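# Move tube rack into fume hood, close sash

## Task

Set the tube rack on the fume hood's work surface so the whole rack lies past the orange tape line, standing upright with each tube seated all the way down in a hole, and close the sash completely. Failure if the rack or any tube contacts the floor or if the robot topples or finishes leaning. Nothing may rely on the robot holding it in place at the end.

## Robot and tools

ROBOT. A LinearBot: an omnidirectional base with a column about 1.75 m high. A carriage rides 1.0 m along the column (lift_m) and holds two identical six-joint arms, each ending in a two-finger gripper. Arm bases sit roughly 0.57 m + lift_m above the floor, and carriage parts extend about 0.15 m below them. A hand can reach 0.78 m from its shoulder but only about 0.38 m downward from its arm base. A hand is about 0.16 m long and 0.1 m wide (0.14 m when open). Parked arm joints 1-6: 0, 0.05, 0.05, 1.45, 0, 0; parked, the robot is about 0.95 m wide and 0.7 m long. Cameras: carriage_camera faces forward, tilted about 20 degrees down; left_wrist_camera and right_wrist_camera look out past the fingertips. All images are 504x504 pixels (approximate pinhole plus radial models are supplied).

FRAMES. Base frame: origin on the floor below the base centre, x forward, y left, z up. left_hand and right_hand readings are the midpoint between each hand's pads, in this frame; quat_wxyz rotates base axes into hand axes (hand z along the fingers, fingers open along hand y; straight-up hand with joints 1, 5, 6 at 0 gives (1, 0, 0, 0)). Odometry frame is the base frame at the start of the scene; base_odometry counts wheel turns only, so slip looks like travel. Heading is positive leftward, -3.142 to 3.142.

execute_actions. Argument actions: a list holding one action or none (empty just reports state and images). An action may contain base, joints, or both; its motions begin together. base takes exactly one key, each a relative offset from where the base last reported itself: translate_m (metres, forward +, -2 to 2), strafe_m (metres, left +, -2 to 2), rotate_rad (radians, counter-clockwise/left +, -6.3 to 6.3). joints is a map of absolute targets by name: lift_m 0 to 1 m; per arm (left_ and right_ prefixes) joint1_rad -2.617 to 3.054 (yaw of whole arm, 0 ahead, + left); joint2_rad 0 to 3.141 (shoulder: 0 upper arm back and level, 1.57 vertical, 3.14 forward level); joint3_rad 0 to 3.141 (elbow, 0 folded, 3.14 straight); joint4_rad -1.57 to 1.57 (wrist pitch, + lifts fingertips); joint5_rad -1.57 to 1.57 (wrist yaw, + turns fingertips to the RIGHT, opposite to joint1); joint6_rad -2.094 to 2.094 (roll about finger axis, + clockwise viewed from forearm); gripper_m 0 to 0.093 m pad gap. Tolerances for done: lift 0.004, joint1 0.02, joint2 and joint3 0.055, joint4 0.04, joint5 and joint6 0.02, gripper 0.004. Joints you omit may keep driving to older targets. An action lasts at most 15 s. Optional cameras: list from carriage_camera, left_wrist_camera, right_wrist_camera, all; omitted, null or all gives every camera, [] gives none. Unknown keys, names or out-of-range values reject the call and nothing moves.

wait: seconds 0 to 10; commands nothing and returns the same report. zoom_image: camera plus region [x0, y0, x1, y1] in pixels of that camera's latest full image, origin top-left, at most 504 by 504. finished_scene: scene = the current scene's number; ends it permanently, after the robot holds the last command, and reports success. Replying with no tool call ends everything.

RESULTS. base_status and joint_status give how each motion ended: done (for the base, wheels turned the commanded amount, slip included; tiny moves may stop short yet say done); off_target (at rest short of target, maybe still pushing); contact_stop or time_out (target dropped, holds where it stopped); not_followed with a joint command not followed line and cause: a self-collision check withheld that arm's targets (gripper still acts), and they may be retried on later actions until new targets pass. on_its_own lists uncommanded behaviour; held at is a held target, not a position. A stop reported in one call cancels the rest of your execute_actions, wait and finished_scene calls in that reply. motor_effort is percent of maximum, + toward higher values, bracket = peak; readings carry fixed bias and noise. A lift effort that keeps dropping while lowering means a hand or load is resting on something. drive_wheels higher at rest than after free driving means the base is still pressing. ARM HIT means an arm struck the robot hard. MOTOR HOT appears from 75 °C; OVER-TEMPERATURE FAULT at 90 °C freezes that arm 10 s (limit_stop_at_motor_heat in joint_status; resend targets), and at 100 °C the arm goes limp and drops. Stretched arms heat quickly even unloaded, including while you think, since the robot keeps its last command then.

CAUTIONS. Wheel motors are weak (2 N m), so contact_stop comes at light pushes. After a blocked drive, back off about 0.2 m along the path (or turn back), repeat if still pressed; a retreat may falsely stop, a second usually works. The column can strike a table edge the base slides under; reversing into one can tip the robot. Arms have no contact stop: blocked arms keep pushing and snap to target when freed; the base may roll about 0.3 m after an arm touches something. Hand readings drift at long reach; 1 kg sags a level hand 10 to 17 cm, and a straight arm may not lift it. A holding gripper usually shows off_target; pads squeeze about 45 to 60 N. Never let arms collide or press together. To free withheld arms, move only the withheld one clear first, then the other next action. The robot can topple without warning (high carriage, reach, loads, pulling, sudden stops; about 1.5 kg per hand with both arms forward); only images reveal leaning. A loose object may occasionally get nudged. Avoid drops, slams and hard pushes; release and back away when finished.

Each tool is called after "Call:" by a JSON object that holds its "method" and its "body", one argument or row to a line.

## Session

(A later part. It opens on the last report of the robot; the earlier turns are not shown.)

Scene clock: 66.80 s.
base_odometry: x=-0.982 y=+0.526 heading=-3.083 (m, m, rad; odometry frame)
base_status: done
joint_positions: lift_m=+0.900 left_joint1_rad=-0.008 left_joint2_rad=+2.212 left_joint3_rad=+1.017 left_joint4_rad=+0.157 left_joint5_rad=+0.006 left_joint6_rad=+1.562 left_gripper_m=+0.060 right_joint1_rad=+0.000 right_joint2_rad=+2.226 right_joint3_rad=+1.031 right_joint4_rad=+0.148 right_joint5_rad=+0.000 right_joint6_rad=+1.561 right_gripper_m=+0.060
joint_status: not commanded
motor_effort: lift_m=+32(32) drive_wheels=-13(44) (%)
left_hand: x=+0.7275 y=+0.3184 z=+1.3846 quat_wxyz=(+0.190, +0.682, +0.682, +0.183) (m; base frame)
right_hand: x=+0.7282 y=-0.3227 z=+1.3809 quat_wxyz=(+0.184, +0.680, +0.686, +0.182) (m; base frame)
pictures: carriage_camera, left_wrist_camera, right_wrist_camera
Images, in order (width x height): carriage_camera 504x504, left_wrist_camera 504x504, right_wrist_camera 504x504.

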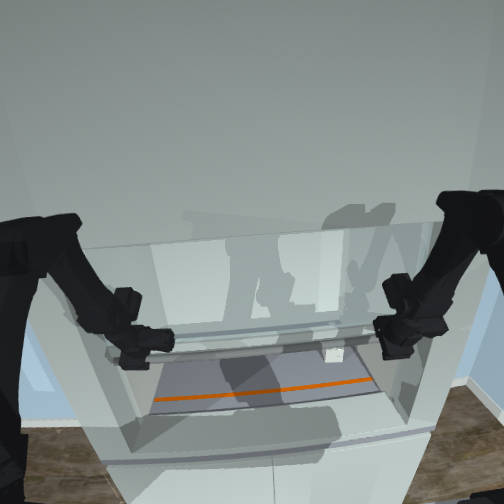

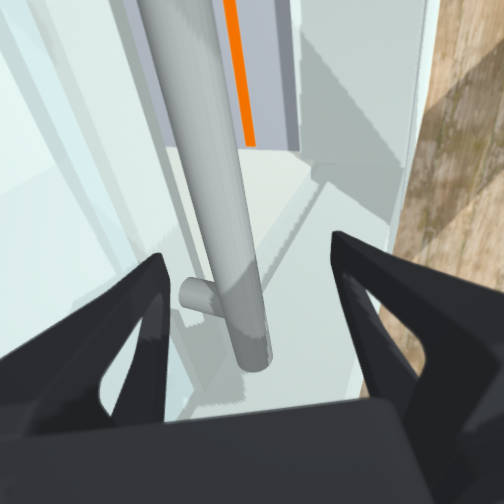

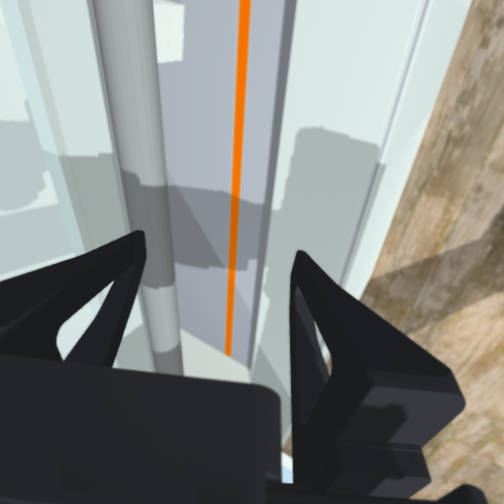

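Call:
{"method": "execute_actions", "body": {
  "actions": [
    {"base":{"strafe_m":-0.05}}
  ],
  "cameras": []
}}

Call:
{"method": "execute_actions", "body": {
  "actions": [
    {"base":{"rotate_rad":0.035}}
  ],
  "cameras": []
}}

Call:
{"method": "execute_actions", "body": {
  "actions": [
    {"base":{"translate_m":0.045},"joints":{"lift_m":0.875}}
  ],
  "cameras": ["left_wrist_camera","right_wrist_camera"]
}}

Scene clock: 68.63 s.
base_odometry: x=-0.985 y=+0.576 heading=-3.082 (m, m, rad; odometry frame)
base_status: done
joint_positions: lift_m=+0.900 left_joint1_rad=-0.003 left_joint2_rad=+2.212 left_joint3_rad=+1.017 left_joint4_rad=+0.157 left_joint5_rad=+0.005 left_joint6_rad=+1.562 left_gripper_m=+0.060 right_joint1_rad=+0.002 right_joint2_rad=+2.226 right_joint3_rad=+1.031 right_joint4_rad=+0.148 right_joint5_rad=+0.000 right_joint6_rad=+1.561 right_gripper_m=+0.060
joint_status: not commanded
motor_effort: lift_m=+32(32) drive_wheels=+5(46) (%)
left_hand: x=+0.7276 y=+0.3205 z=+1.3846 quat_wxyz=(+0.189, +0.681, +0.684, +0.183) (m; base frame)
right_hand: x=+0.7281 y=-0.3219 z=+1.3809 quat_wxyz=(+0.184, +0.679, +0.687, +0.182) (m; base frame)
pictures: none
No camera images: the call's "cameras" was empty. Leave "cameras" out to get every camera's image.

Scene clock: 69.37 s.
base_odometry: x=-0.985 y=+0.576 heading=-3.049 (m, m, rad; odometry frame)
base_status: done
joint_positions: lift_m=+0.900 left_joint1_rad=-0.003 left_joint2_rad=+2.212 left_joint3_rad=+1.017 left_joint4_rad=+0.157 left_joint5_rad=+0.005 left_joint6_rad=+1.562 left_gripper_m=+0.060 right_joint1_rad=+0.001 right_joint2_rad=+2.226 right_joint3_rad=+1.031 right_joint4_rad=+0.147 right_joint5_rad=+0.000 right_joint6_rad=+1.561 right_gripper_m=+0.060
joint_status: not commanded
motor_effort: lift_m=+32(32) drive_wheels=-16(22) (%)
left_hand: x=+0.7276 y=+0.3207 z=+1.3847 quat_wxyz=(+0.189, +0.680, +0.684, +0.184) (m; base frame)
right_hand: x=+0.7280 y=-0.3224 z=+1.3808 quat_wxyz=(+0.184, +0.679, +0.687, +0.182) (m; base frame)
pictures: none
No camera images: the call's "cameras" was empty. Leave "cameras" out to get every camera's image.

Scene clock: 70.63 s.
base_odometry: x=-1.030 y=+0.572 heading=-3.050 (m, m, rad; odometry frame)
base_status: done
joint_positions: lift_m=+0.875 left_joint1_rad=-0.003 left_joint2_rad=+2.218 left_joint3_rad=+1.017 left_joint4_rad=+0.155 left_joint5_rad=+0.005 left_joint6_rad=+1.562 left_gripper_m=+0.060 right_joint1_rad=+0.001 right_joint2_rad=+2.228 right_joint3_rad=+1.031 right_joint4_rad=+0.146 right_joint5_rad=+0.000 right_joint6_rad=+1.561 right_gripper_m=+0.060
joint_status: all done
motor_effort: lift_m=+26(24) drive_wheels=-11(53) (%)
left_hand: x=+0.7258 y=+0.3207 z=+1.3572 quat_wxyz=(+0.186, +0.681, +0.685, +0.181) (m; base frame)
right_hand: x=+0.7275 y=-0.3224 z=+1.3556 quat_wxyz=(+0.183, +0.680, +0.687, +0.181) (m; base frame)
pictures: left_wrist_camera, right_wrist_camera
Images, in order (width x height): left_wrist_camera 504x504, right_wrist_camera 504x504.

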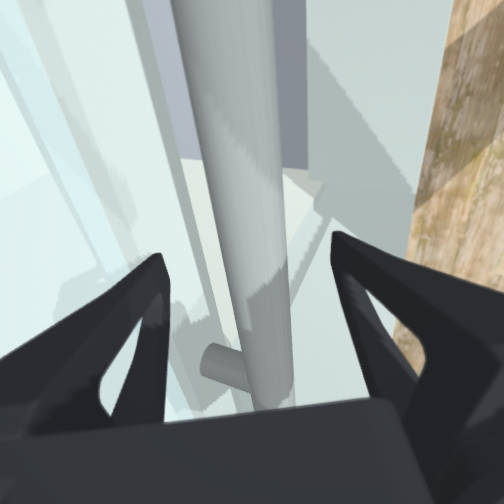

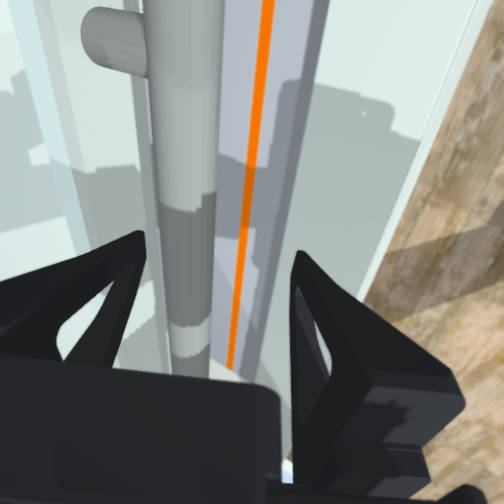

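Call:
{"method": "execute_actions", "body": {
  "actions": [
    {"base":{"translate_m":0.008},"joints":{"lift_m":0.85,"right_joint4_rad":0.23}}
  ],
  "cameras": ["left_wrist_camera","right_wrist_camera"]
}}

Scene clock: 71.97 s.
base_odometry: x=-1.038 y=+0.572 heading=-3.051 (m, m, rad; odometry frame)
base_status: done
joint_positions: lift_m=+0.850 left_joint1_rad=-0.003 left_joint2_rad=+2.219 left_joint3_rad=+1.017 left_joint4_rad=+0.155 left_joint5_rad=+0.004 left_joint6_rad=+1.562 left_gripper_m=+0.060 right_joint1_rad=+0.000 right_joint2_rad=+2.227 right_joint3_rad=+1.031 right_joint4_rad=+0.222 right_joint5_rad=+0.000 right_joint6_rad=+1.561 right_gripper_m=+0.060
joint_status: all done
motor_effort: lift_m=+25(25) drive_wheels=+11(52) (%)
left_hand: x=+0.7257 y=+0.3208 z=+1.3317 quat_wxyz=(+0.186, +0.681, +0.685, +0.181) (m; base frame)
right_hand: x=+0.7435 y=-0.3227 z=+1.3408 quat_wxyz=(+0.209, +0.672, +0.679, +0.207) (m; base frame)
pictures: left_wrist_camera, right_wrist_camera
Images, in order (width x height): left_wrist_camera 504x504, right_wrist_camera 504x504.

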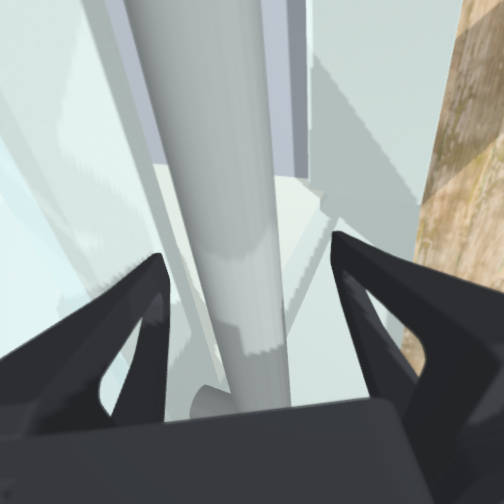

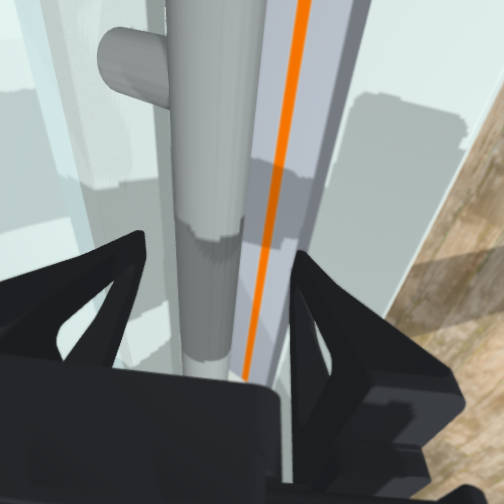

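Call:
{"method": "execute_actions", "body": {
  "actions": [
    {"joints":{"lift_m":0.825}}
  ],
  "cameras": []
}}

Call:
{"method": "execute_actions", "body": {
  "actions": [
    {"joints":{"left_gripper_m":0,"right_gripper_m":0}}
  ],
  "cameras": ["left_wrist_camera","right_wrist_camera"]
}}

Call:
{"method": "execute_actions", "body": {
  "actions": [
    {"joints":{"lift_m":0.65}}
  ],
  "cameras": ["left_wrist_camera","right_wrist_camera"]
}}

Scene clock: 73.17 s.
base_odometry: x=-1.038 y=+0.572 heading=-3.051 (m, m, rad; odometry frame)
base_status: not commanded
joint_positions: lift_m=+0.825 left_joint1_rad=-0.003 left_joint2_rad=+2.219 left_joint3_rad=+1.017 left_joint4_rad=+0.153 left_joint5_rad=+0.004 left_joint6_rad=+1.562 left_gripper_m=+0.060 right_joint1_rad=+0.000 right_joint2_rad=+2.228 right_joint3_rad=+1.031 right_joint4_rad=+0.225 right_joint5_rad=+0.000 right_joint6_rad=+1.561 right_gripper_m=+0.060
joint_status: all done
motor_effort: lift_m=+26(25) drive_wheels=+11(13) (%)
left_hand: x=+0.7253 y=+0.3209 z=+1.3065 quat_wxyz=(+0.185, +0.681, +0.685, +0.180) (m; base frame)
right_hand: x=+0.7439 y=-0.3227 z=+1.3158 quat_wxyz=(+0.209, +0.672, +0.679, +0.207) (m; base frame)
pictures: none
No camera images: the call's "cameras" was empty. Leave "cameras" out to get every camera's image.

Scene clock: 73.80 s.
base_odometry: x=-1.038 y=+0.572 heading=-3.051 (m, m, rad; odometry frame)
base_status: not commanded
joint_positions: lift_m=+0.825 left_joint1_rad=-0.003 left_joint2_rad=+2.217 left_joint3_rad=+1.025 left_joint4_rad=+0.201 left_joint5_rad=+0.003 left_joint6_rad=+1.549 left_gripper_m=+0.022 right_joint1_rad=+0.000 right_joint2_rad=+2.225 right_joint3_rad=+1.031 right_joint4_rad=+0.288 right_joint5_rad=+0.000 right_joint6_rad=+1.550 right_gripper_m=+0.023
joint_status: left_gripper_m off_target (ended at +0.022, target +0.000); right_gripper_m off_target (ended at +0.023, target +0.000)
motor_effort: lift_m=+26(26) drive_wheels=-12(11) (%)
left_hand: x=+0.7390 y=+0.3210 z=+1.3156 quat_wxyz=(+0.206, +0.671, +0.684, +0.199) (m; base frame)
right_hand: x=+0.7572 y=-0.3226 z=+1.3265 quat_wxyz=(+0.233, +0.661, +0.675, +0.229) (m; base frame)
pictures: left_wrist_camera, right_wrist_camera
Images, in order (width x height): left_wrist_camera 504x504, right_wrist_camera 504x504.

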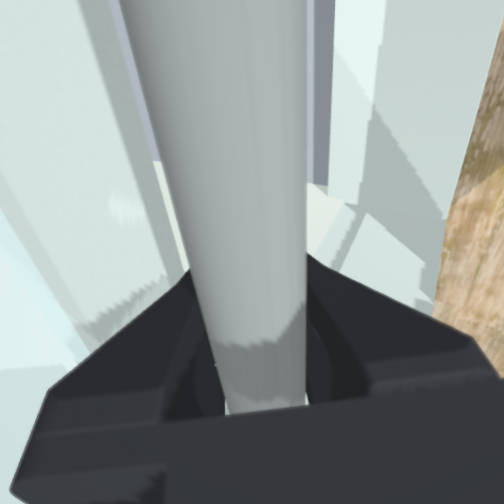

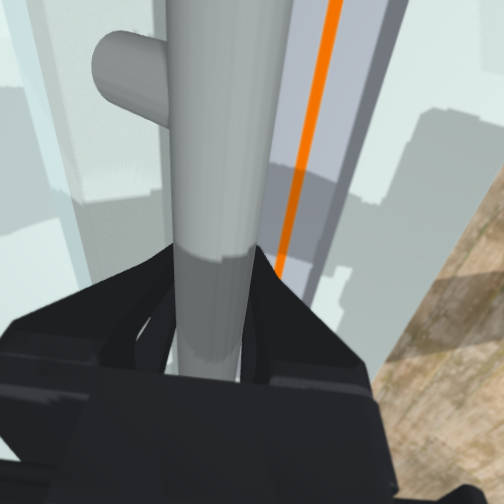

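Scene clock: 75.10 s.
base_odometry: x=-1.038 y=+0.572 heading=-3.050 (m, m, rad; odometry frame)
base_status: not commanded
joint_positions: lift_m=+0.650 left_joint1_rad=-0.003 left_joint2_rad=+2.243 left_joint3_rad=+1.025 left_joint4_rad=+0.227 left_joint5_rad=+0.007 left_joint6_rad=+1.547 left_gripper_m=+0.022 right_joint1_rad=+0.000 right_joint2_rad=+2.248 right_joint3_rad=+1.031 right_joint4_rad=+0.310 right_joint5_rad=+0.004 right_joint6_rad=+1.547 right_gripper_m=+0.023
joint_status: all done
motor_effort: lift_m=+29(27) drive_wheels=-20(40) (%)
left_hand: x=+0.7392 y=+0.3204 z=+1.1328 quat_wxyz=(+0.207, +0.671, +0.684, +0.198) (m; base frame)
right_hand: x=+0.7569 y=-0.3232 z=+1.1437 quat_wxyz=(+0.234, +0.661, +0.676, +0.226) (m; base frame)
pictures: left_wrist_camera, right_wrist_camera
Images, in order (width x height): left_wrist_camera 504x504, right_wrist_camera 504x504.

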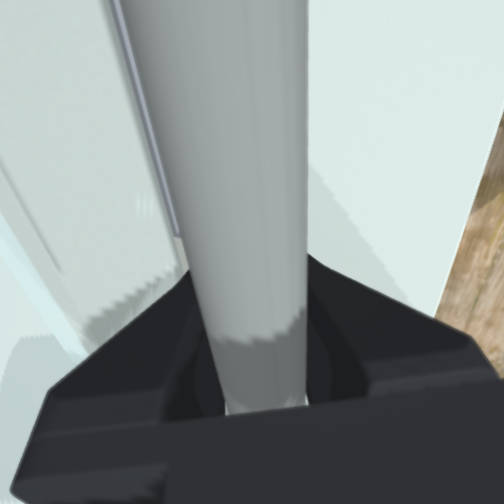

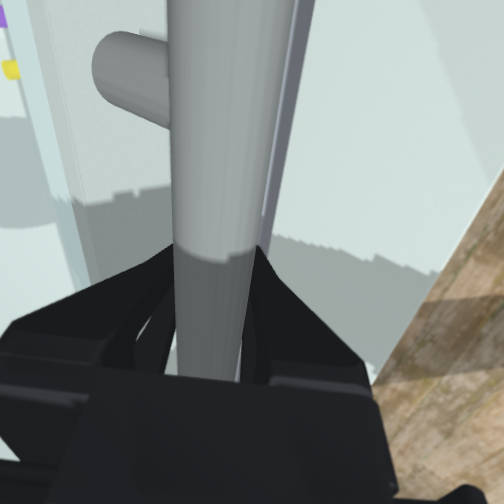

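Call:
{"method": "execute_actions", "body": {
  "actions": [
    {"joints":{"lift_m":0.54}}
  ],
  "cameras": []
}}

Call:
{"method": "execute_actions", "body": {
  "actions": [
    {"joints":{"lift_m":0.49}}
  ],
  "cameras": ["left_wrist_camera","right_wrist_camera"]
}}

Scene clock: 76.37 s.
base_odometry: x=-1.038 y=+0.572 heading=-3.051 (m, m, rad; odometry frame)
base_status: not commanded
joint_positions: lift_m=+0.540 left_joint1_rad=-0.003 left_joint2_rad=+2.250 left_joint3_rad=+1.025 left_joint4_rad=+0.235 left_joint5_rad=+0.007 left_joint6_rad=+1.547 left_gripper_m=+0.022 right_joint1_rad=+0.000 right_joint2_rad=+2.255 right_joint3_rad=+1.031 right_joint4_rad=+0.317 right_joint5_rad=+0.004 right_joint6_rad=+1.547 right_gripper_m=+0.023
joint_status: all done
motor_effort: lift_m=+29(31) drive_wheels=-41(45) (%)
left_hand: x=+0.7393 y=+0.3204 z=+1.0206 quat_wxyz=(+0.208, +0.671, +0.684, +0.198) (m; base frame)
right_hand: x=+0.7568 y=-0.3232 z=+1.0315 quat_wxyz=(+0.234, +0.661, +0.676, +0.226) (m; base frame)
pictures: none
No camera images: the call's "cameras" was empty. Leave "cameras" out to get every camera's image.

Scene clock: 77.27 s.
base_odometry: x=-1.038 y=+0.572 heading=-3.051 (m, m, rad; odometry frame)
base_status: not commanded
joint_positions: lift_m=+0.490 left_joint1_rad=-0.003 left_joint2_rad=+2.204 left_joint3_rad=+1.025 left_joint4_rad=+0.196 left_joint5_rad=+0.007 left_joint6_rad=+1.547 left_gripper_m=+0.022 right_joint1_rad=+0.000 right_joint2_rad=+2.211 right_joint3_rad=+1.031 right_joint4_rad=+0.281 right_joint5_rad=+0.003 right_joint6_rad=+1.547 right_gripper_m=+0.023
joint_status: all done
motor_effort: lift_m=+24(28) drive_wheels=+20(47) (%)
left_hand: x=+0.7405 y=+0.3204 z=+0.9859 quat_wxyz=(+0.210, +0.670, +0.683, +0.200) (m; base frame)
right_hand: x=+0.7584 y=-0.3232 z=+0.9970 quat_wxyz=(+0.237, +0.660, +0.675, +0.229) (m; base frame)
pictures: left_wrist_camera, right_wrist_camera
Images, in order (width x height): left_wrist_camera 504x504, right_wrist_camera 504x504.

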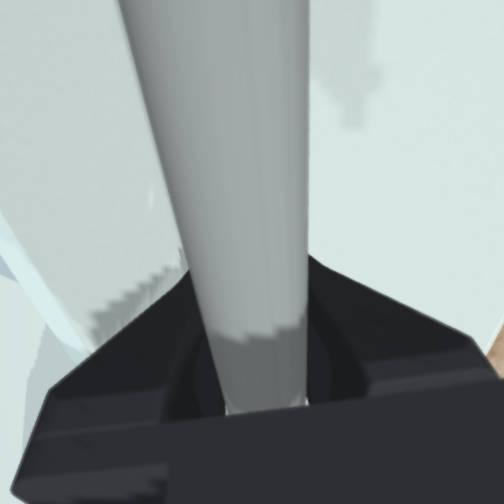

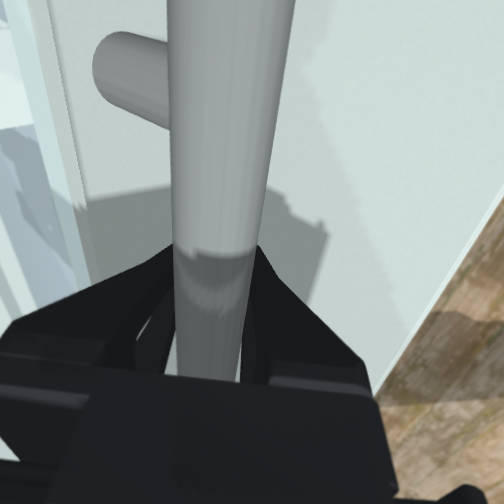

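Call:
{"method": "execute_actions", "body": {
  "actions": [
    {"joints":{"left_gripper_m":0.06,"left_joint2_rad":2.0}}
  ],
  "cameras": []
}}

Call:
{"method": "execute_actions", "body": {
  "actions": [
    {"joints":{"lift_m":0.45}}
  ],
  "cameras": ["left_wrist_camera","right_wrist_camera"]
}}

Scene clock: 78.40 s.
base_odometry: x=-1.038 y=+0.572 heading=-3.051 (m, m, rad; odometry frame)
base_status: not commanded
joint_positions: lift_m=+0.490 left_joint1_rad=-0.003 left_joint2_rad=+2.019 left_joint3_rad=+1.007 left_joint4_rad=+0.040 left_joint5_rad=+0.006 left_joint6_rad=+1.560 left_gripper_m=+0.060 right_joint1_rad=+0.000 right_joint2_rad=+2.211 right_joint3_rad=+1.031 right_joint4_rad=+0.282 right_joint5_rad=+0.004 right_joint6_rad=+1.547 right_gripper_m=+0.023
joint_status: all done
motor_effort: lift_m=+24(24) drive_wheels=+19(20) (%)
left_hand: x=+0.7326 y=+0.3205 z=+1.0401 quat_wxyz=(+0.212, +0.674, +0.678, +0.205) (m; base frame)
right_hand: x=+0.7586 y=-0.3233 z=+0.9971 quat_wxyz=(+0.238, +0.660, +0.675, +0.229) (m; base frame)
pictures: none
No camera images: the call's "cameras" was empty. Leave "cameras" out to get every camera's image.

Scene clock: 79.13 s.
base_odometry: x=-1.037 y=+0.571 heading=-3.051 (m, m, rad; odometry frame)
base_status: not commanded
joint_positions: lift_m=+0.451 left_joint1_rad=-0.003 left_joint2_rad=+2.004 left_joint3_rad=+1.007 left_joint4_rad=+0.063 left_joint5_rad=+0.006 left_joint6_rad=+1.561 left_gripper_m=+0.060 right_joint1_rad=+0.000 right_joint2_rad=+2.141 right_joint3_rad=+1.031 right_joint4_rad=+0.233 right_joint5_rad=+0.002 right_joint6_rad=+1.545 right_gripper_m=+0.023
joint_status: all done
motor_effort: lift_m=+22(27) drive_wheels=+39(47) (%)
left_hand: x=+0.7394 y=+0.3205 z=+1.0103 quat_wxyz=(+0.225, +0.670, +0.673, +0.218) (m; base frame)
right_hand: x=+0.7612 y=-0.3229 z=+0.9817 quat_wxyz=(+0.244, +0.657, +0.673, +0.237) (m; base frame)
pictures: left_wrist_camera, right_wrist_camera
Images, in order (width x height): left_wrist_camera 504x504, right_wrist_camera 504x504.

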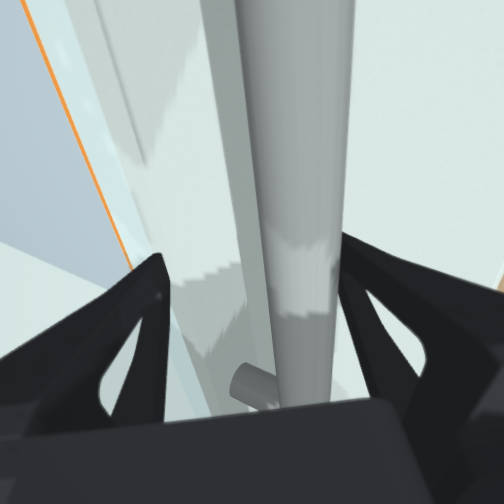

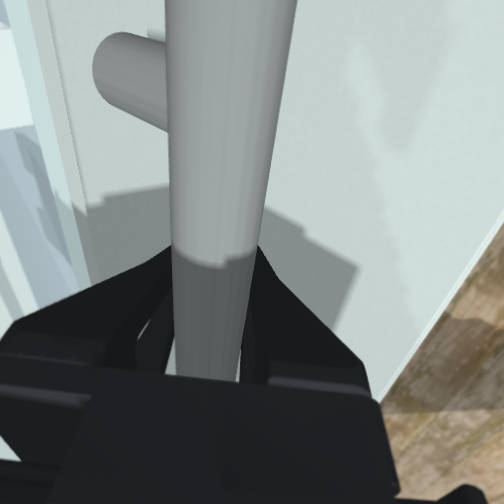

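Call:
{"method": "execute_actions", "body": {
  "actions": [
    {"joints":{"lift_m":0.42,"left_joint2_rad":1.9}}
  ],
  "cameras": ["right_wrist_camera"]
}}

Scene clock: 79.90 s.
base_odometry: x=-1.037 y=+0.571 heading=-3.051 (m, m, rad; odometry frame)
base_status: not commanded
joint_positions: lift_m=+0.421 left_joint1_rad=-0.003 left_joint2_rad=+1.926 left_joint3_rad=+1.007 left_joint4_rad=+0.025 left_joint5_rad=+0.005 left_joint6_rad=+1.561 left_gripper_m=+0.060 right_joint1_rad=+0.000 right_joint2_rad=+2.066 right_joint3_rad=+1.031 right_joint4_rad=+0.180 right_joint5_rad=+0.000 right_joint6_rad=+1.545 right_gripper_m=+0.023
joint_status: all done
motor_effort: lift_m=+16(15) drive_wheels=+52(52) (%)
left_hand: x=+0.7409 y=+0.3206 z=+1.0091 quat_wxyz=(+0.238, +0.665, +0.669, +0.231) (m; base frame)
right_hand: x=+0.7622 y=-0.3226 z=+0.9784 quat_wxyz=(+0.251, +0.654, +0.671, +0.244) (m; base frame)
pictures: right_wrist_camera
Images, in order (width x height): right_wrist_camera 504x504.

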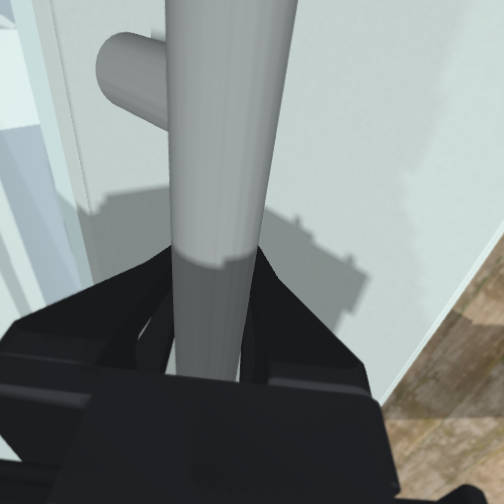

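Stopped. Release and verify.

Call:
{"method": "execute_actions", "body": {
  "actions": [
    {"joints":{"lift_m":0.46}}
  ],
  "cameras": []
}}

Call:
{"method": "execute_actions", "body": {
  "actions": [
    {"joints":{"right_gripper_m":0.055,"lift_m":0.475}}
  ],
  "cameras": []
}}

Call:
{"method": "execute_actions", "body": {
  "actions": [
    {"joints":{"lift_m":0.57}}
  ],
  "cameras": []
}}

Call:
{"method": "execute_actions", "body": {
  "actions": [
    {"base":{"translate_m":-0.36}}
  ],
  "cameras": []
}}

Call:
{"method": "execute_actions", "body": {
  "actions": [
    {"joints":{"lift_m":0.1}}
  ],
  "cameras": ["carriage_camera"]
}}

Call:
{"method": "zoom_image", "body": {
  "camera": "carriage_camera",
  "region": [100, 110, 420, 240]
}}

Scene clock: 80.97 s.
base_odometry: x=-1.037 y=+0.571 heading=-3.051 (m, m, rad; odometry frame)
base_status: not commanded
joint_positions: lift_m=+0.460 left_joint1_rad=-0.003 left_joint2_rad=+1.911 left_joint3_rad=+0.999 left_joint4_rad=+0.036 left_joint5_rad=+0.005 left_joint6_rad=+1.561 left_gripper_m=+0.060 right_joint1_rad=+0.000 right_joint2_rad=+2.167 right_joint3_rad=+1.031 right_joint4_rad=+0.255 right_joint5_rad=+0.002 right_joint6_rad=+1.545 right_gripper_m=+0.023
joint_status: all done
motor_effort: lift_m=+30(36) drive_wheels=+34(52) (%)
left_hand: x=+0.7416 y=+0.3207 z=+1.0534 quat_wxyz=(+0.244, +0.663, +0.667, +0.237) (m; base frame)
right_hand: x=+0.7613 y=-0.3230 z=+0.9827 quat_wxyz=(+0.243, +0.657, +0.674, +0.236) (m; base frame)
pictures: none
No camera images: the call's "cameras" was empty. Leave "cameras" out to get every camera's image.

Scene clock: 81.57 s.
base_odometry: x=-1.037 y=+0.571 heading=-3.051 (m, m, rad; odometry frame)
base_status: not commanded
joint_positions: lift_m=+0.475 left_joint1_rad=-0.003 left_joint2_rad=+1.912 left_joint3_rad=+0.999 left_joint4_rad=+0.035 left_joint5_rad=+0.005 left_joint6_rad=+1.561 left_gripper_m=+0.060 right_joint1_rad=+0.000 right_joint2_rad=+2.180 right_joint3_rad=+1.031 right_joint4_rad=+0.256 right_joint5_rad=+0.002 right_joint6_rad=+1.555 right_gripper_m=+0.055
joint_status: all done
motor_effort: lift_m=+31(40) drive_wheels=+29(35) (%)
left_hand: x=+0.7414 y=+0.3207 z=+1.0678 quat_wxyz=(+0.243, +0.663, +0.667, +0.237) (m; base frame)
right_hand: x=+0.7591 y=-0.3230 z=+0.9915 quat_wxyz=(+0.238, +0.662, +0.672, +0.233) (m; base frame)
pictures: none
No camera images: the call's "cameras" was empty. Leave "cameras" out to get every camera's image.

Scene clock: 82.47 s.
base_odometry: x=-1.037 y=+0.571 heading=-3.051 (m, m, rad; odometry frame)
base_status: not commanded
joint_positions: lift_m=+0.570 left_joint1_rad=-0.003 left_joint2_rad=+1.915 left_joint3_rad=+0.999 left_joint4_rad=+0.033 left_joint5_rad=+0.005 left_joint6_rad=+1.561 left_gripper_m=+0.060 right_joint1_rad=+0.000 right_joint2_rad=+2.227 right_joint3_rad=+1.031 right_joint4_rad=+0.227 right_joint5_rad=+0.002 right_joint6_rad=+1.560 right_gripper_m=+0.055
joint_status: all done
motor_effort: lift_m=+32(37) drive_wheels=+24(30) (%)
left_hand: x=+0.7407 y=+0.3207 z=+1.1611 quat_wxyz=(+0.241, +0.664, +0.667, +0.235) (m; base frame)
right_hand: x=+0.7448 y=-0.3230 z=+1.0613 quat_wxyz=(+0.212, +0.672, +0.679, +0.208) (m; base frame)
pictures: none
No camera images: the call's "cameras" was empty. Leave "cameras" out to get every camera's image.

Scene clock: 85.23 s.
base_odometry: x=-0.679 y=+0.604 heading=-3.051 (m, m, rad; odometry frame)
base_status: done
joint_positions: lift_m=+0.570 left_joint1_rad=-0.003 left_joint2_rad=+1.907 left_joint3_rad=+0.999 left_joint4_rad=+0.147 left_joint5_rad=+0.001 left_joint6_rad=+1.561 left_gripper_m=+0.060 right_joint1_rad=+0.000 right_joint2_rad=+2.227 right_joint3_rad=+1.031 right_joint4_rad=+0.227 right_joint5_rad=+0.002 right_joint6_rad=+1.560 right_gripper_m=+0.055
joint_status: not commanded
motor_effort: lift_m=+32(32) drive_wheels=-6(46) (%)
left_hand: x=+0.7620 y=+0.3213 z=+1.1841 quat_wxyz=(+0.281, +0.648, +0.652, +0.277) (m; base frame)
right_hand: x=+0.7447 y=-0.3230 z=+1.0612 quat_wxyz=(+0.212, +0.672, +0.679, +0.208) (m; base frame)
pictures: none
No camera images: the call's "cameras" was empty. Leave "cameras" out to get every camera's image.

Scene clock: 87.63 s.
base_odometry: x=-0.679 y=+0.604 heading=-3.051 (m, m, rad; odometry frame)
base_status: not commanded
joint_positions: lift_m=+0.100 left_joint1_rad=-0.003 left_joint2_rad=+1.896 left_joint3_rad=+1.011 left_joint4_rad=+0.156 left_joint5_rad=+0.001 left_joint6_rad=+1.561 left_gripper_m=+0.060 right_joint1_rad=+0.000 right_joint2_rad=+2.225 right_joint3_rad=+1.031 right_joint4_rad=+0.225 right_joint5_rad=+0.002 right_joint6_rad=+1.560 right_gripper_m=+0.055
joint_status: all done
motor_effort: lift_m=+25(27) drive_wheels=-4(6) (%)
left_hand: x=+0.7682 y=+0.3213 z=+0.7258 quat_wxyz=(+0.291, +0.643, +0.647, +0.287) (m; base frame)
right_hand: x=+0.7446 y=-0.3230 z=+0.5923 quat_wxyz=(+0.211, +0.672, +0.679, +0.208) (m; base frame)
pictures: carriage_camera
Images, in order (width x height): carriage_camera 504x504.

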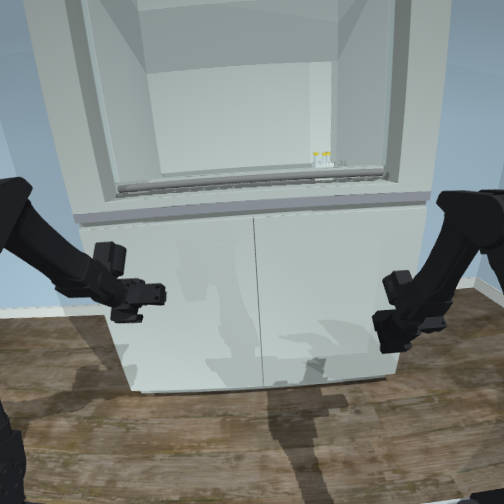

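Region (100, 110, 420, 240) of carriage_camera's 504x504 image, scaled by 1.575, with more detail than that image has; it fills the top 205 rows of this view, and the rest is white.

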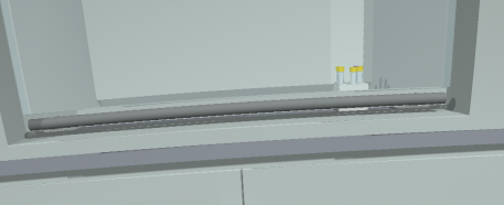

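Call:
{"method": "zoom_image", "body": {
  "camera": "carriage_camera",
  "region": [290, 140, 410, 200]
}}

Region (290, 140, 410, 200) of carriage_camera's 504x504 image, scaled by 4.200, with more detail than that image has.

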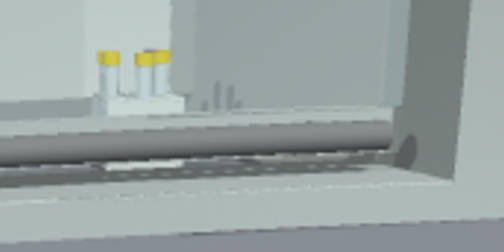

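Call:
{"method": "execute_actions", "body": {
  "actions": [
    {"joints":{"lift_m":0.54,"right_gripper_m":0.012,"left_joint4_rad":-0.5,"left_joint2_rad":1.7}}
  ],
  "cameras": []
}}

Call:
{"method": "execute_actions", "body": {
  "actions": [
    {"base":{"translate_m":0.365}}
  ],
  "cameras": []
}}

Call:
{"method": "execute_actions", "body": {
  "actions": [
    {"joints":{"lift_m":0.515}}
  ],
  "cameras": ["right_wrist_camera"]
}}

Scene clock: 90.33 s.
base_odometry: x=-0.679 y=+0.604 heading=-3.051 (m, m, rad; odometry frame)
base_status: not commanded
joint_positions: lift_m=+0.540 left_joint1_rad=-0.003 left_joint2_rad=+1.687 left_joint3_rad=+1.017 left_joint4_rad=-0.488 left_joint5_rad=+0.001 left_joint6_rad=+1.562 left_gripper_m=+0.060 right_joint1_rad=+0.000 right_joint2_rad=+2.225 right_joint3_rad=+1.031 right_joint4_rad=+0.227 right_joint5_rad=+0.002 right_joint6_rad=+1.561 right_gripper_m=+0.012
joint_status: all done
motor_effort: lift_m=+32(36) drive_wheels=-4(4) (%)
left_hand: x=+0.6574 y=+0.3216 z=+1.1625 quat_wxyz=(+0.146, +0.690, +0.694, +0.144) (m; base frame)
right_hand: x=+0.7450 y=-0.3230 z=+1.0317 quat_wxyz=(+0.212, +0.672, +0.679, +0.208) (m; base frame)
pictures: none
No camera images: the call's "cameras" was empty. Leave "cameras" out to get every camera's image.

Scene clock: 93.03 s.
base_odometry: x=-1.043 y=+0.572 heading=-3.052 (m, m, rad; odometry frame)
base_status: done
joint_positions: lift_m=+0.540 left_joint1_rad=-0.003 left_joint2_rad=+1.687 left_joint3_rad=+1.017 left_joint4_rad=-0.491 left_joint5_rad=+0.001 left_joint6_rad=+1.562 left_gripper_m=+0.060 right_joint1_rad=+0.000 right_joint2_rad=+2.225 right_joint3_rad=+1.031 right_joint4_rad=+0.227 right_joint5_rad=+0.002 right_joint6_rad=+1.561 right_gripper_m=+0.012
joint_status: not commanded
motor_effort: lift_m=+32(32) drive_wheels=-13(70) (%)
left_hand: x=+0.6567 y=+0.3216 z=+1.1622 quat_wxyz=(+0.145, +0.690, +0.694, +0.143) (m; base frame)
right_hand: x=+0.7450 y=-0.3229 z=+1.0318 quat_wxyz=(+0.212, +0.672, +0.679, +0.209) (m; base frame)
pictures: none
No camera images: the call's "cameras" was empty. Leave "cameras" out to get every camera's image.

Scene clock: 93.63 s.
base_odometry: x=-1.043 y=+0.572 heading=-3.052 (m, m, rad; odometry frame)
base_status: not commanded
joint_positions: lift_m=+0.515 left_joint1_rad=-0.003 left_joint2_rad=+1.692 left_joint3_rad=+1.017 left_joint4_rad=-0.494 left_joint5_rad=+0.001 left_joint6_rad=+1.562 left_gripper_m=+0.060 right_joint1_rad=+0.000 right_joint2_rad=+2.210 right_joint3_rad=+1.031 right_joint4_rad=+0.265 right_joint5_rad=+0.001 right_joint6_rad=+1.561 right_gripper_m=+0.012
joint_status: all done
motor_effort: lift_m=+25(22) drive_wheels=-11(13) (%)
left_hand: x=+0.6558 y=+0.3216 z=+1.1358 quat_wxyz=(+0.143, +0.691, +0.695, +0.140) (m; base frame)
right_hand: x=+0.7555 y=-0.3228 z=+1.0198 quat_wxyz=(+0.230, +0.666, +0.672, +0.227) (m; base frame)
pictures: right_wrist_camera
Images, in order (width x height): right_wrist_camera 504x504.

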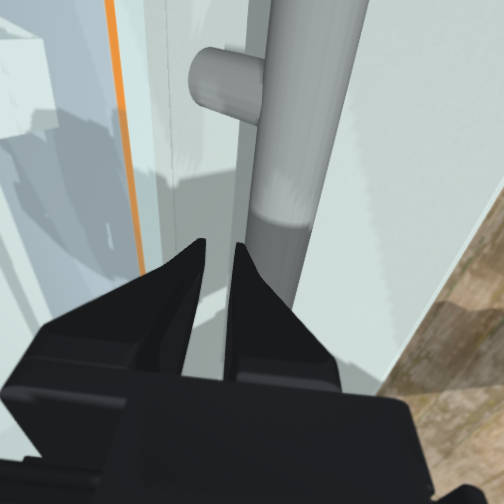

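Resting on the bar, wedging against the sash. Push down.

Call:
{"method": "execute_actions", "body": {
  "actions": [
    {"joints":{"lift_m":0.45}}
  ],
  "cameras": ["right_wrist_camera"]
}}

Scene clock: 94.63 s.
base_odometry: x=-1.042 y=+0.572 heading=-3.052 (m, m, rad; odometry frame)
base_status: not commanded
joint_positions: lift_m=+0.451 left_joint1_rad=-0.003 left_joint2_rad=+1.694 left_joint3_rad=+1.017 left_joint4_rad=-0.495 left_joint5_rad=+0.001 left_joint6_rad=+1.562 left_gripper_m=+0.060 right_joint1_rad=+0.000 right_joint2_rad=+2.133 right_joint3_rad=+1.031 right_joint4_rad=+0.281 right_joint5_rad=+0.002 right_joint6_rad=+1.552 right_gripper_m=+0.012
joint_status: all done
motor_effort: lift_m=+21(25) drive_wheels=+21(25) (%)
left_hand: x=+0.6553 y=+0.3216 z=+1.0703 quat_wxyz=(+0.141, +0.691, +0.695, +0.139) (m; base frame)
right_hand: x=+0.7713 y=-0.3229 z=+0.9932 quat_wxyz=(+0.262, +0.652, +0.664, +0.256) (m; base frame)
pictures: right_wrist_camera
Images, in order (width x height): right_wrist_camera 504x504.

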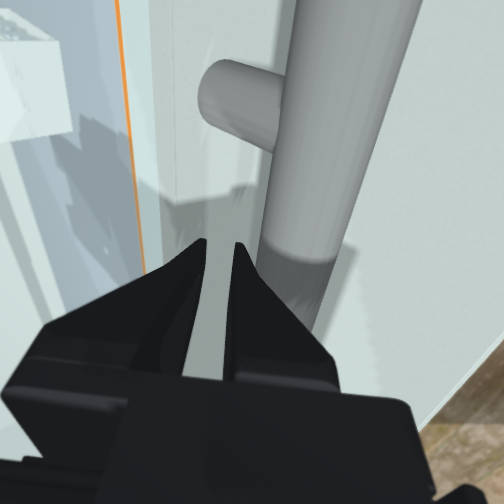

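Call:
{"method": "execute_actions", "body": {
  "actions": [
    {"joints":{"lift_m":0.4}}
  ],
  "cameras": ["right_wrist_camera"]
}}

Scene clock: 95.57 s.
base_odometry: x=-1.042 y=+0.572 heading=-3.052 (m, m, rad; odometry frame)
base_status: not commanded
joint_positions: lift_m=+0.401 left_joint1_rad=-0.003 left_joint2_rad=+1.695 left_joint3_rad=+1.017 left_joint4_rad=-0.495 left_joint5_rad=+0.001 left_joint6_rad=+1.562 left_gripper_m=+0.060 right_joint1_rad=+0.000 right_joint2_rad=+2.011 right_joint3_rad=+1.031 right_joint4_rad=+0.203 right_joint5_rad=+0.001 right_joint6_rad=+1.549 right_gripper_m=+0.011
joint_status: all done
motor_effort: lift_m=+15(14) drive_wheels=+41(42) (%)
left_hand: x=+0.6552 y=+0.3216 z=+1.0204 quat_wxyz=(+0.141, +0.691, +0.695, +0.139) (m; base frame)
right_hand: x=+0.7728 y=-0.3228 z=+0.9881 quat_wxyz=(+0.276, +0.645, +0.659, +0.270) (m; base frame)
pictures: right_wrist_camera
Images, in order (width x height): right_wrist_camera 504x504.

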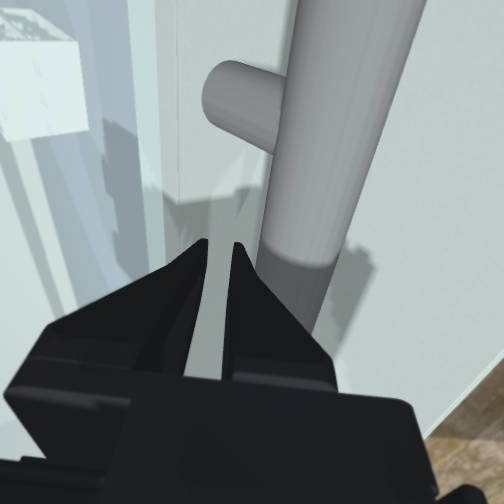

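Call:
{"method": "execute_actions", "body": {
  "actions": [
    {"joints":{"lift_m":0.48,"right_gripper_m":0.0}}
  ],
  "cameras": []
}}

Call:
{"method": "execute_actions", "body": {
  "actions": [
    {"base":{"translate_m":-0.02},"joints":{"lift_m":0.56}}
  ],
  "cameras": []
}}

Call:
{"method": "execute_actions", "body": {
  "actions": [
    {"base":{"translate_m":-0.34}}
  ],
  "cameras": []
}}

Call:
{"method": "execute_actions", "body": {
  "actions": [
    {"joints":{"lift_m":0.1}}
  ],
  "cameras": ["carriage_camera"]
}}

Call:
{"method": "zoom_image", "body": {
  "camera": "carriage_camera",
  "region": [290, 140, 410, 200]
}}

Scene clock: 96.77 s.
base_odometry: x=-1.043 y=+0.572 heading=-3.052 (m, m, rad; odometry frame)
base_status: not commanded
joint_positions: lift_m=+0.480 left_joint1_rad=-0.003 left_joint2_rad=+1.697 left_joint3_rad=+1.017 left_joint4_rad=-0.496 left_joint5_rad=+0.001 left_joint6_rad=+1.562 left_gripper_m=+0.060 right_joint1_rad=+0.000 right_joint2_rad=+2.195 right_joint3_rad=+1.031 right_joint4_rad=+0.284 right_joint5_rad=+0.003 right_joint6_rad=+1.556 right_gripper_m=+0.000
joint_status: all done
motor_effort: lift_m=+32(33) drive_wheels=-10(42) (%)
left_hand: x=+0.6548 y=+0.3216 z=+1.0981 quat_wxyz=(+0.140, +0.691, +0.696, +0.138) (m; base frame)
right_hand: x=+0.7619 y=-0.3232 z=+0.9941 quat_wxyz=(+0.242, +0.661, +0.670, +0.237) (m; base frame)
pictures: none
No camera images: the call's "cameras" was empty. Leave "cameras" out to get every camera's image.

Scene clock: 97.70 s.
base_odometry: x=-1.023 y=+0.574 heading=-3.052 (m, m, rad; odometry frame)
base_status: done
joint_positions: lift_m=+0.560 left_joint1_rad=-0.003 left_joint2_rad=+1.694 left_joint3_rad=+1.017 left_joint4_rad=-0.497 left_joint5_rad=+0.001 left_joint6_rad=+1.562 left_gripper_m=+0.060 right_joint1_rad=+0.000 right_joint2_rad=+2.220 right_joint3_rad=+1.031 right_joint4_rad=+0.234 right_joint5_rad=+0.002 right_joint6_rad=+1.560 right_gripper_m=+0.000
joint_status: all done
motor_effort: lift_m=+32(35) drive_wheels=-5(52) (%)
left_hand: x=+0.6549 y=+0.3216 z=+1.1789 quat_wxyz=(+0.141, +0.691, +0.695, +0.138) (m; base frame)
right_hand: x=+0.7474 y=-0.3230 z=+1.0551 quat_wxyz=(+0.216, +0.670, +0.677, +0.212) (m; base frame)
pictures: none
No camera images: the call's "cameras" was empty. Leave "cameras" out to get every camera's image.

Scene clock: 100.40 s.
base_odometry: x=-0.684 y=+0.604 heading=-3.053 (m, m, rad; odometry frame)
base_status: done
joint_positions: lift_m=+0.560 left_joint1_rad=-0.003 left_joint2_rad=+1.694 left_joint3_rad=+1.017 left_joint4_rad=-0.496 left_joint5_rad=+0.001 left_joint6_rad=+1.562 left_gripper_m=+0.060 right_joint1_rad=+0.000 right_joint2_rad=+2.220 right_joint3_rad=+1.031 right_joint4_rad=+0.229 right_joint5_rad=+0.002 right_joint6_rad=+1.560 right_gripper_m=+0.000
joint_status: not commanded
motor_effort: lift_m=+32(32) drive_wheels=-8(55) (%)
left_hand: x=+0.6551 y=+0.3216 z=+1.1790 quat_wxyz=(+0.141, +0.691, +0.695, +0.139) (m; base frame)
right_hand: x=+0.7465 y=-0.3229 z=+1.0544 quat_wxyz=(+0.214, +0.671, +0.678, +0.211) (m; base frame)
pictures: none
No camera images: the call's "cameras" was empty. Leave "cameras" out to get every camera's image.

Scene clock: 102.77 s.
base_odometry: x=-0.684 y=+0.604 heading=-3.053 (m, m, rad; odometry frame)
base_status: not commanded
joint_positions: lift_m=+0.100 left_joint1_rad=-0.003 left_joint2_rad=+1.694 left_joint3_rad=+1.017 left_joint4_rad=-0.495 left_joint5_rad=+0.001 left_joint6_rad=+1.562 left_gripper_m=+0.060 right_joint1_rad=+0.000 right_joint2_rad=+2.223 right_joint3_rad=+1.031 right_joint4_rad=+0.224 right_joint5_rad=+0.002 right_joint6_rad=+1.561 right_gripper_m=+0.000
joint_status: all done
motor_effort: lift_m=+25(25) drive_wheels=-6(8) (%)
left_hand: x=+0.6552 y=+0.3216 z=+0.7196 quat_wxyz=(+0.141, +0.691, +0.695, +0.139) (m; base frame)
right_hand: x=+0.7448 y=-0.3229 z=+0.5929 quat_wxyz=(+0.211, +0.672, +0.679, +0.208) (m; base frame)
pictures: carriage_camera
Images, in order (width x height): carriage_camera 504x504.

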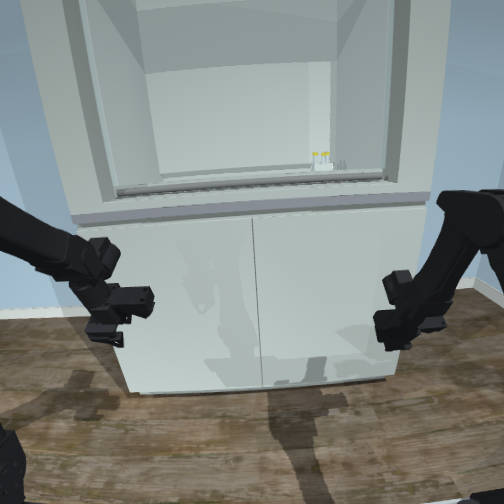

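Region (290, 140, 410, 200) of carriage_camera's 504x504 image, scaled by 4.200, with more detail than that image has.

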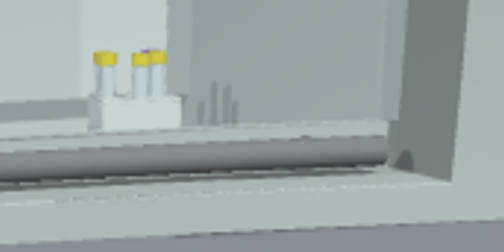

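Call:
{"method": "finished_scene", "body": {
  "scene": 2
}}

The scene is finished: the task was done.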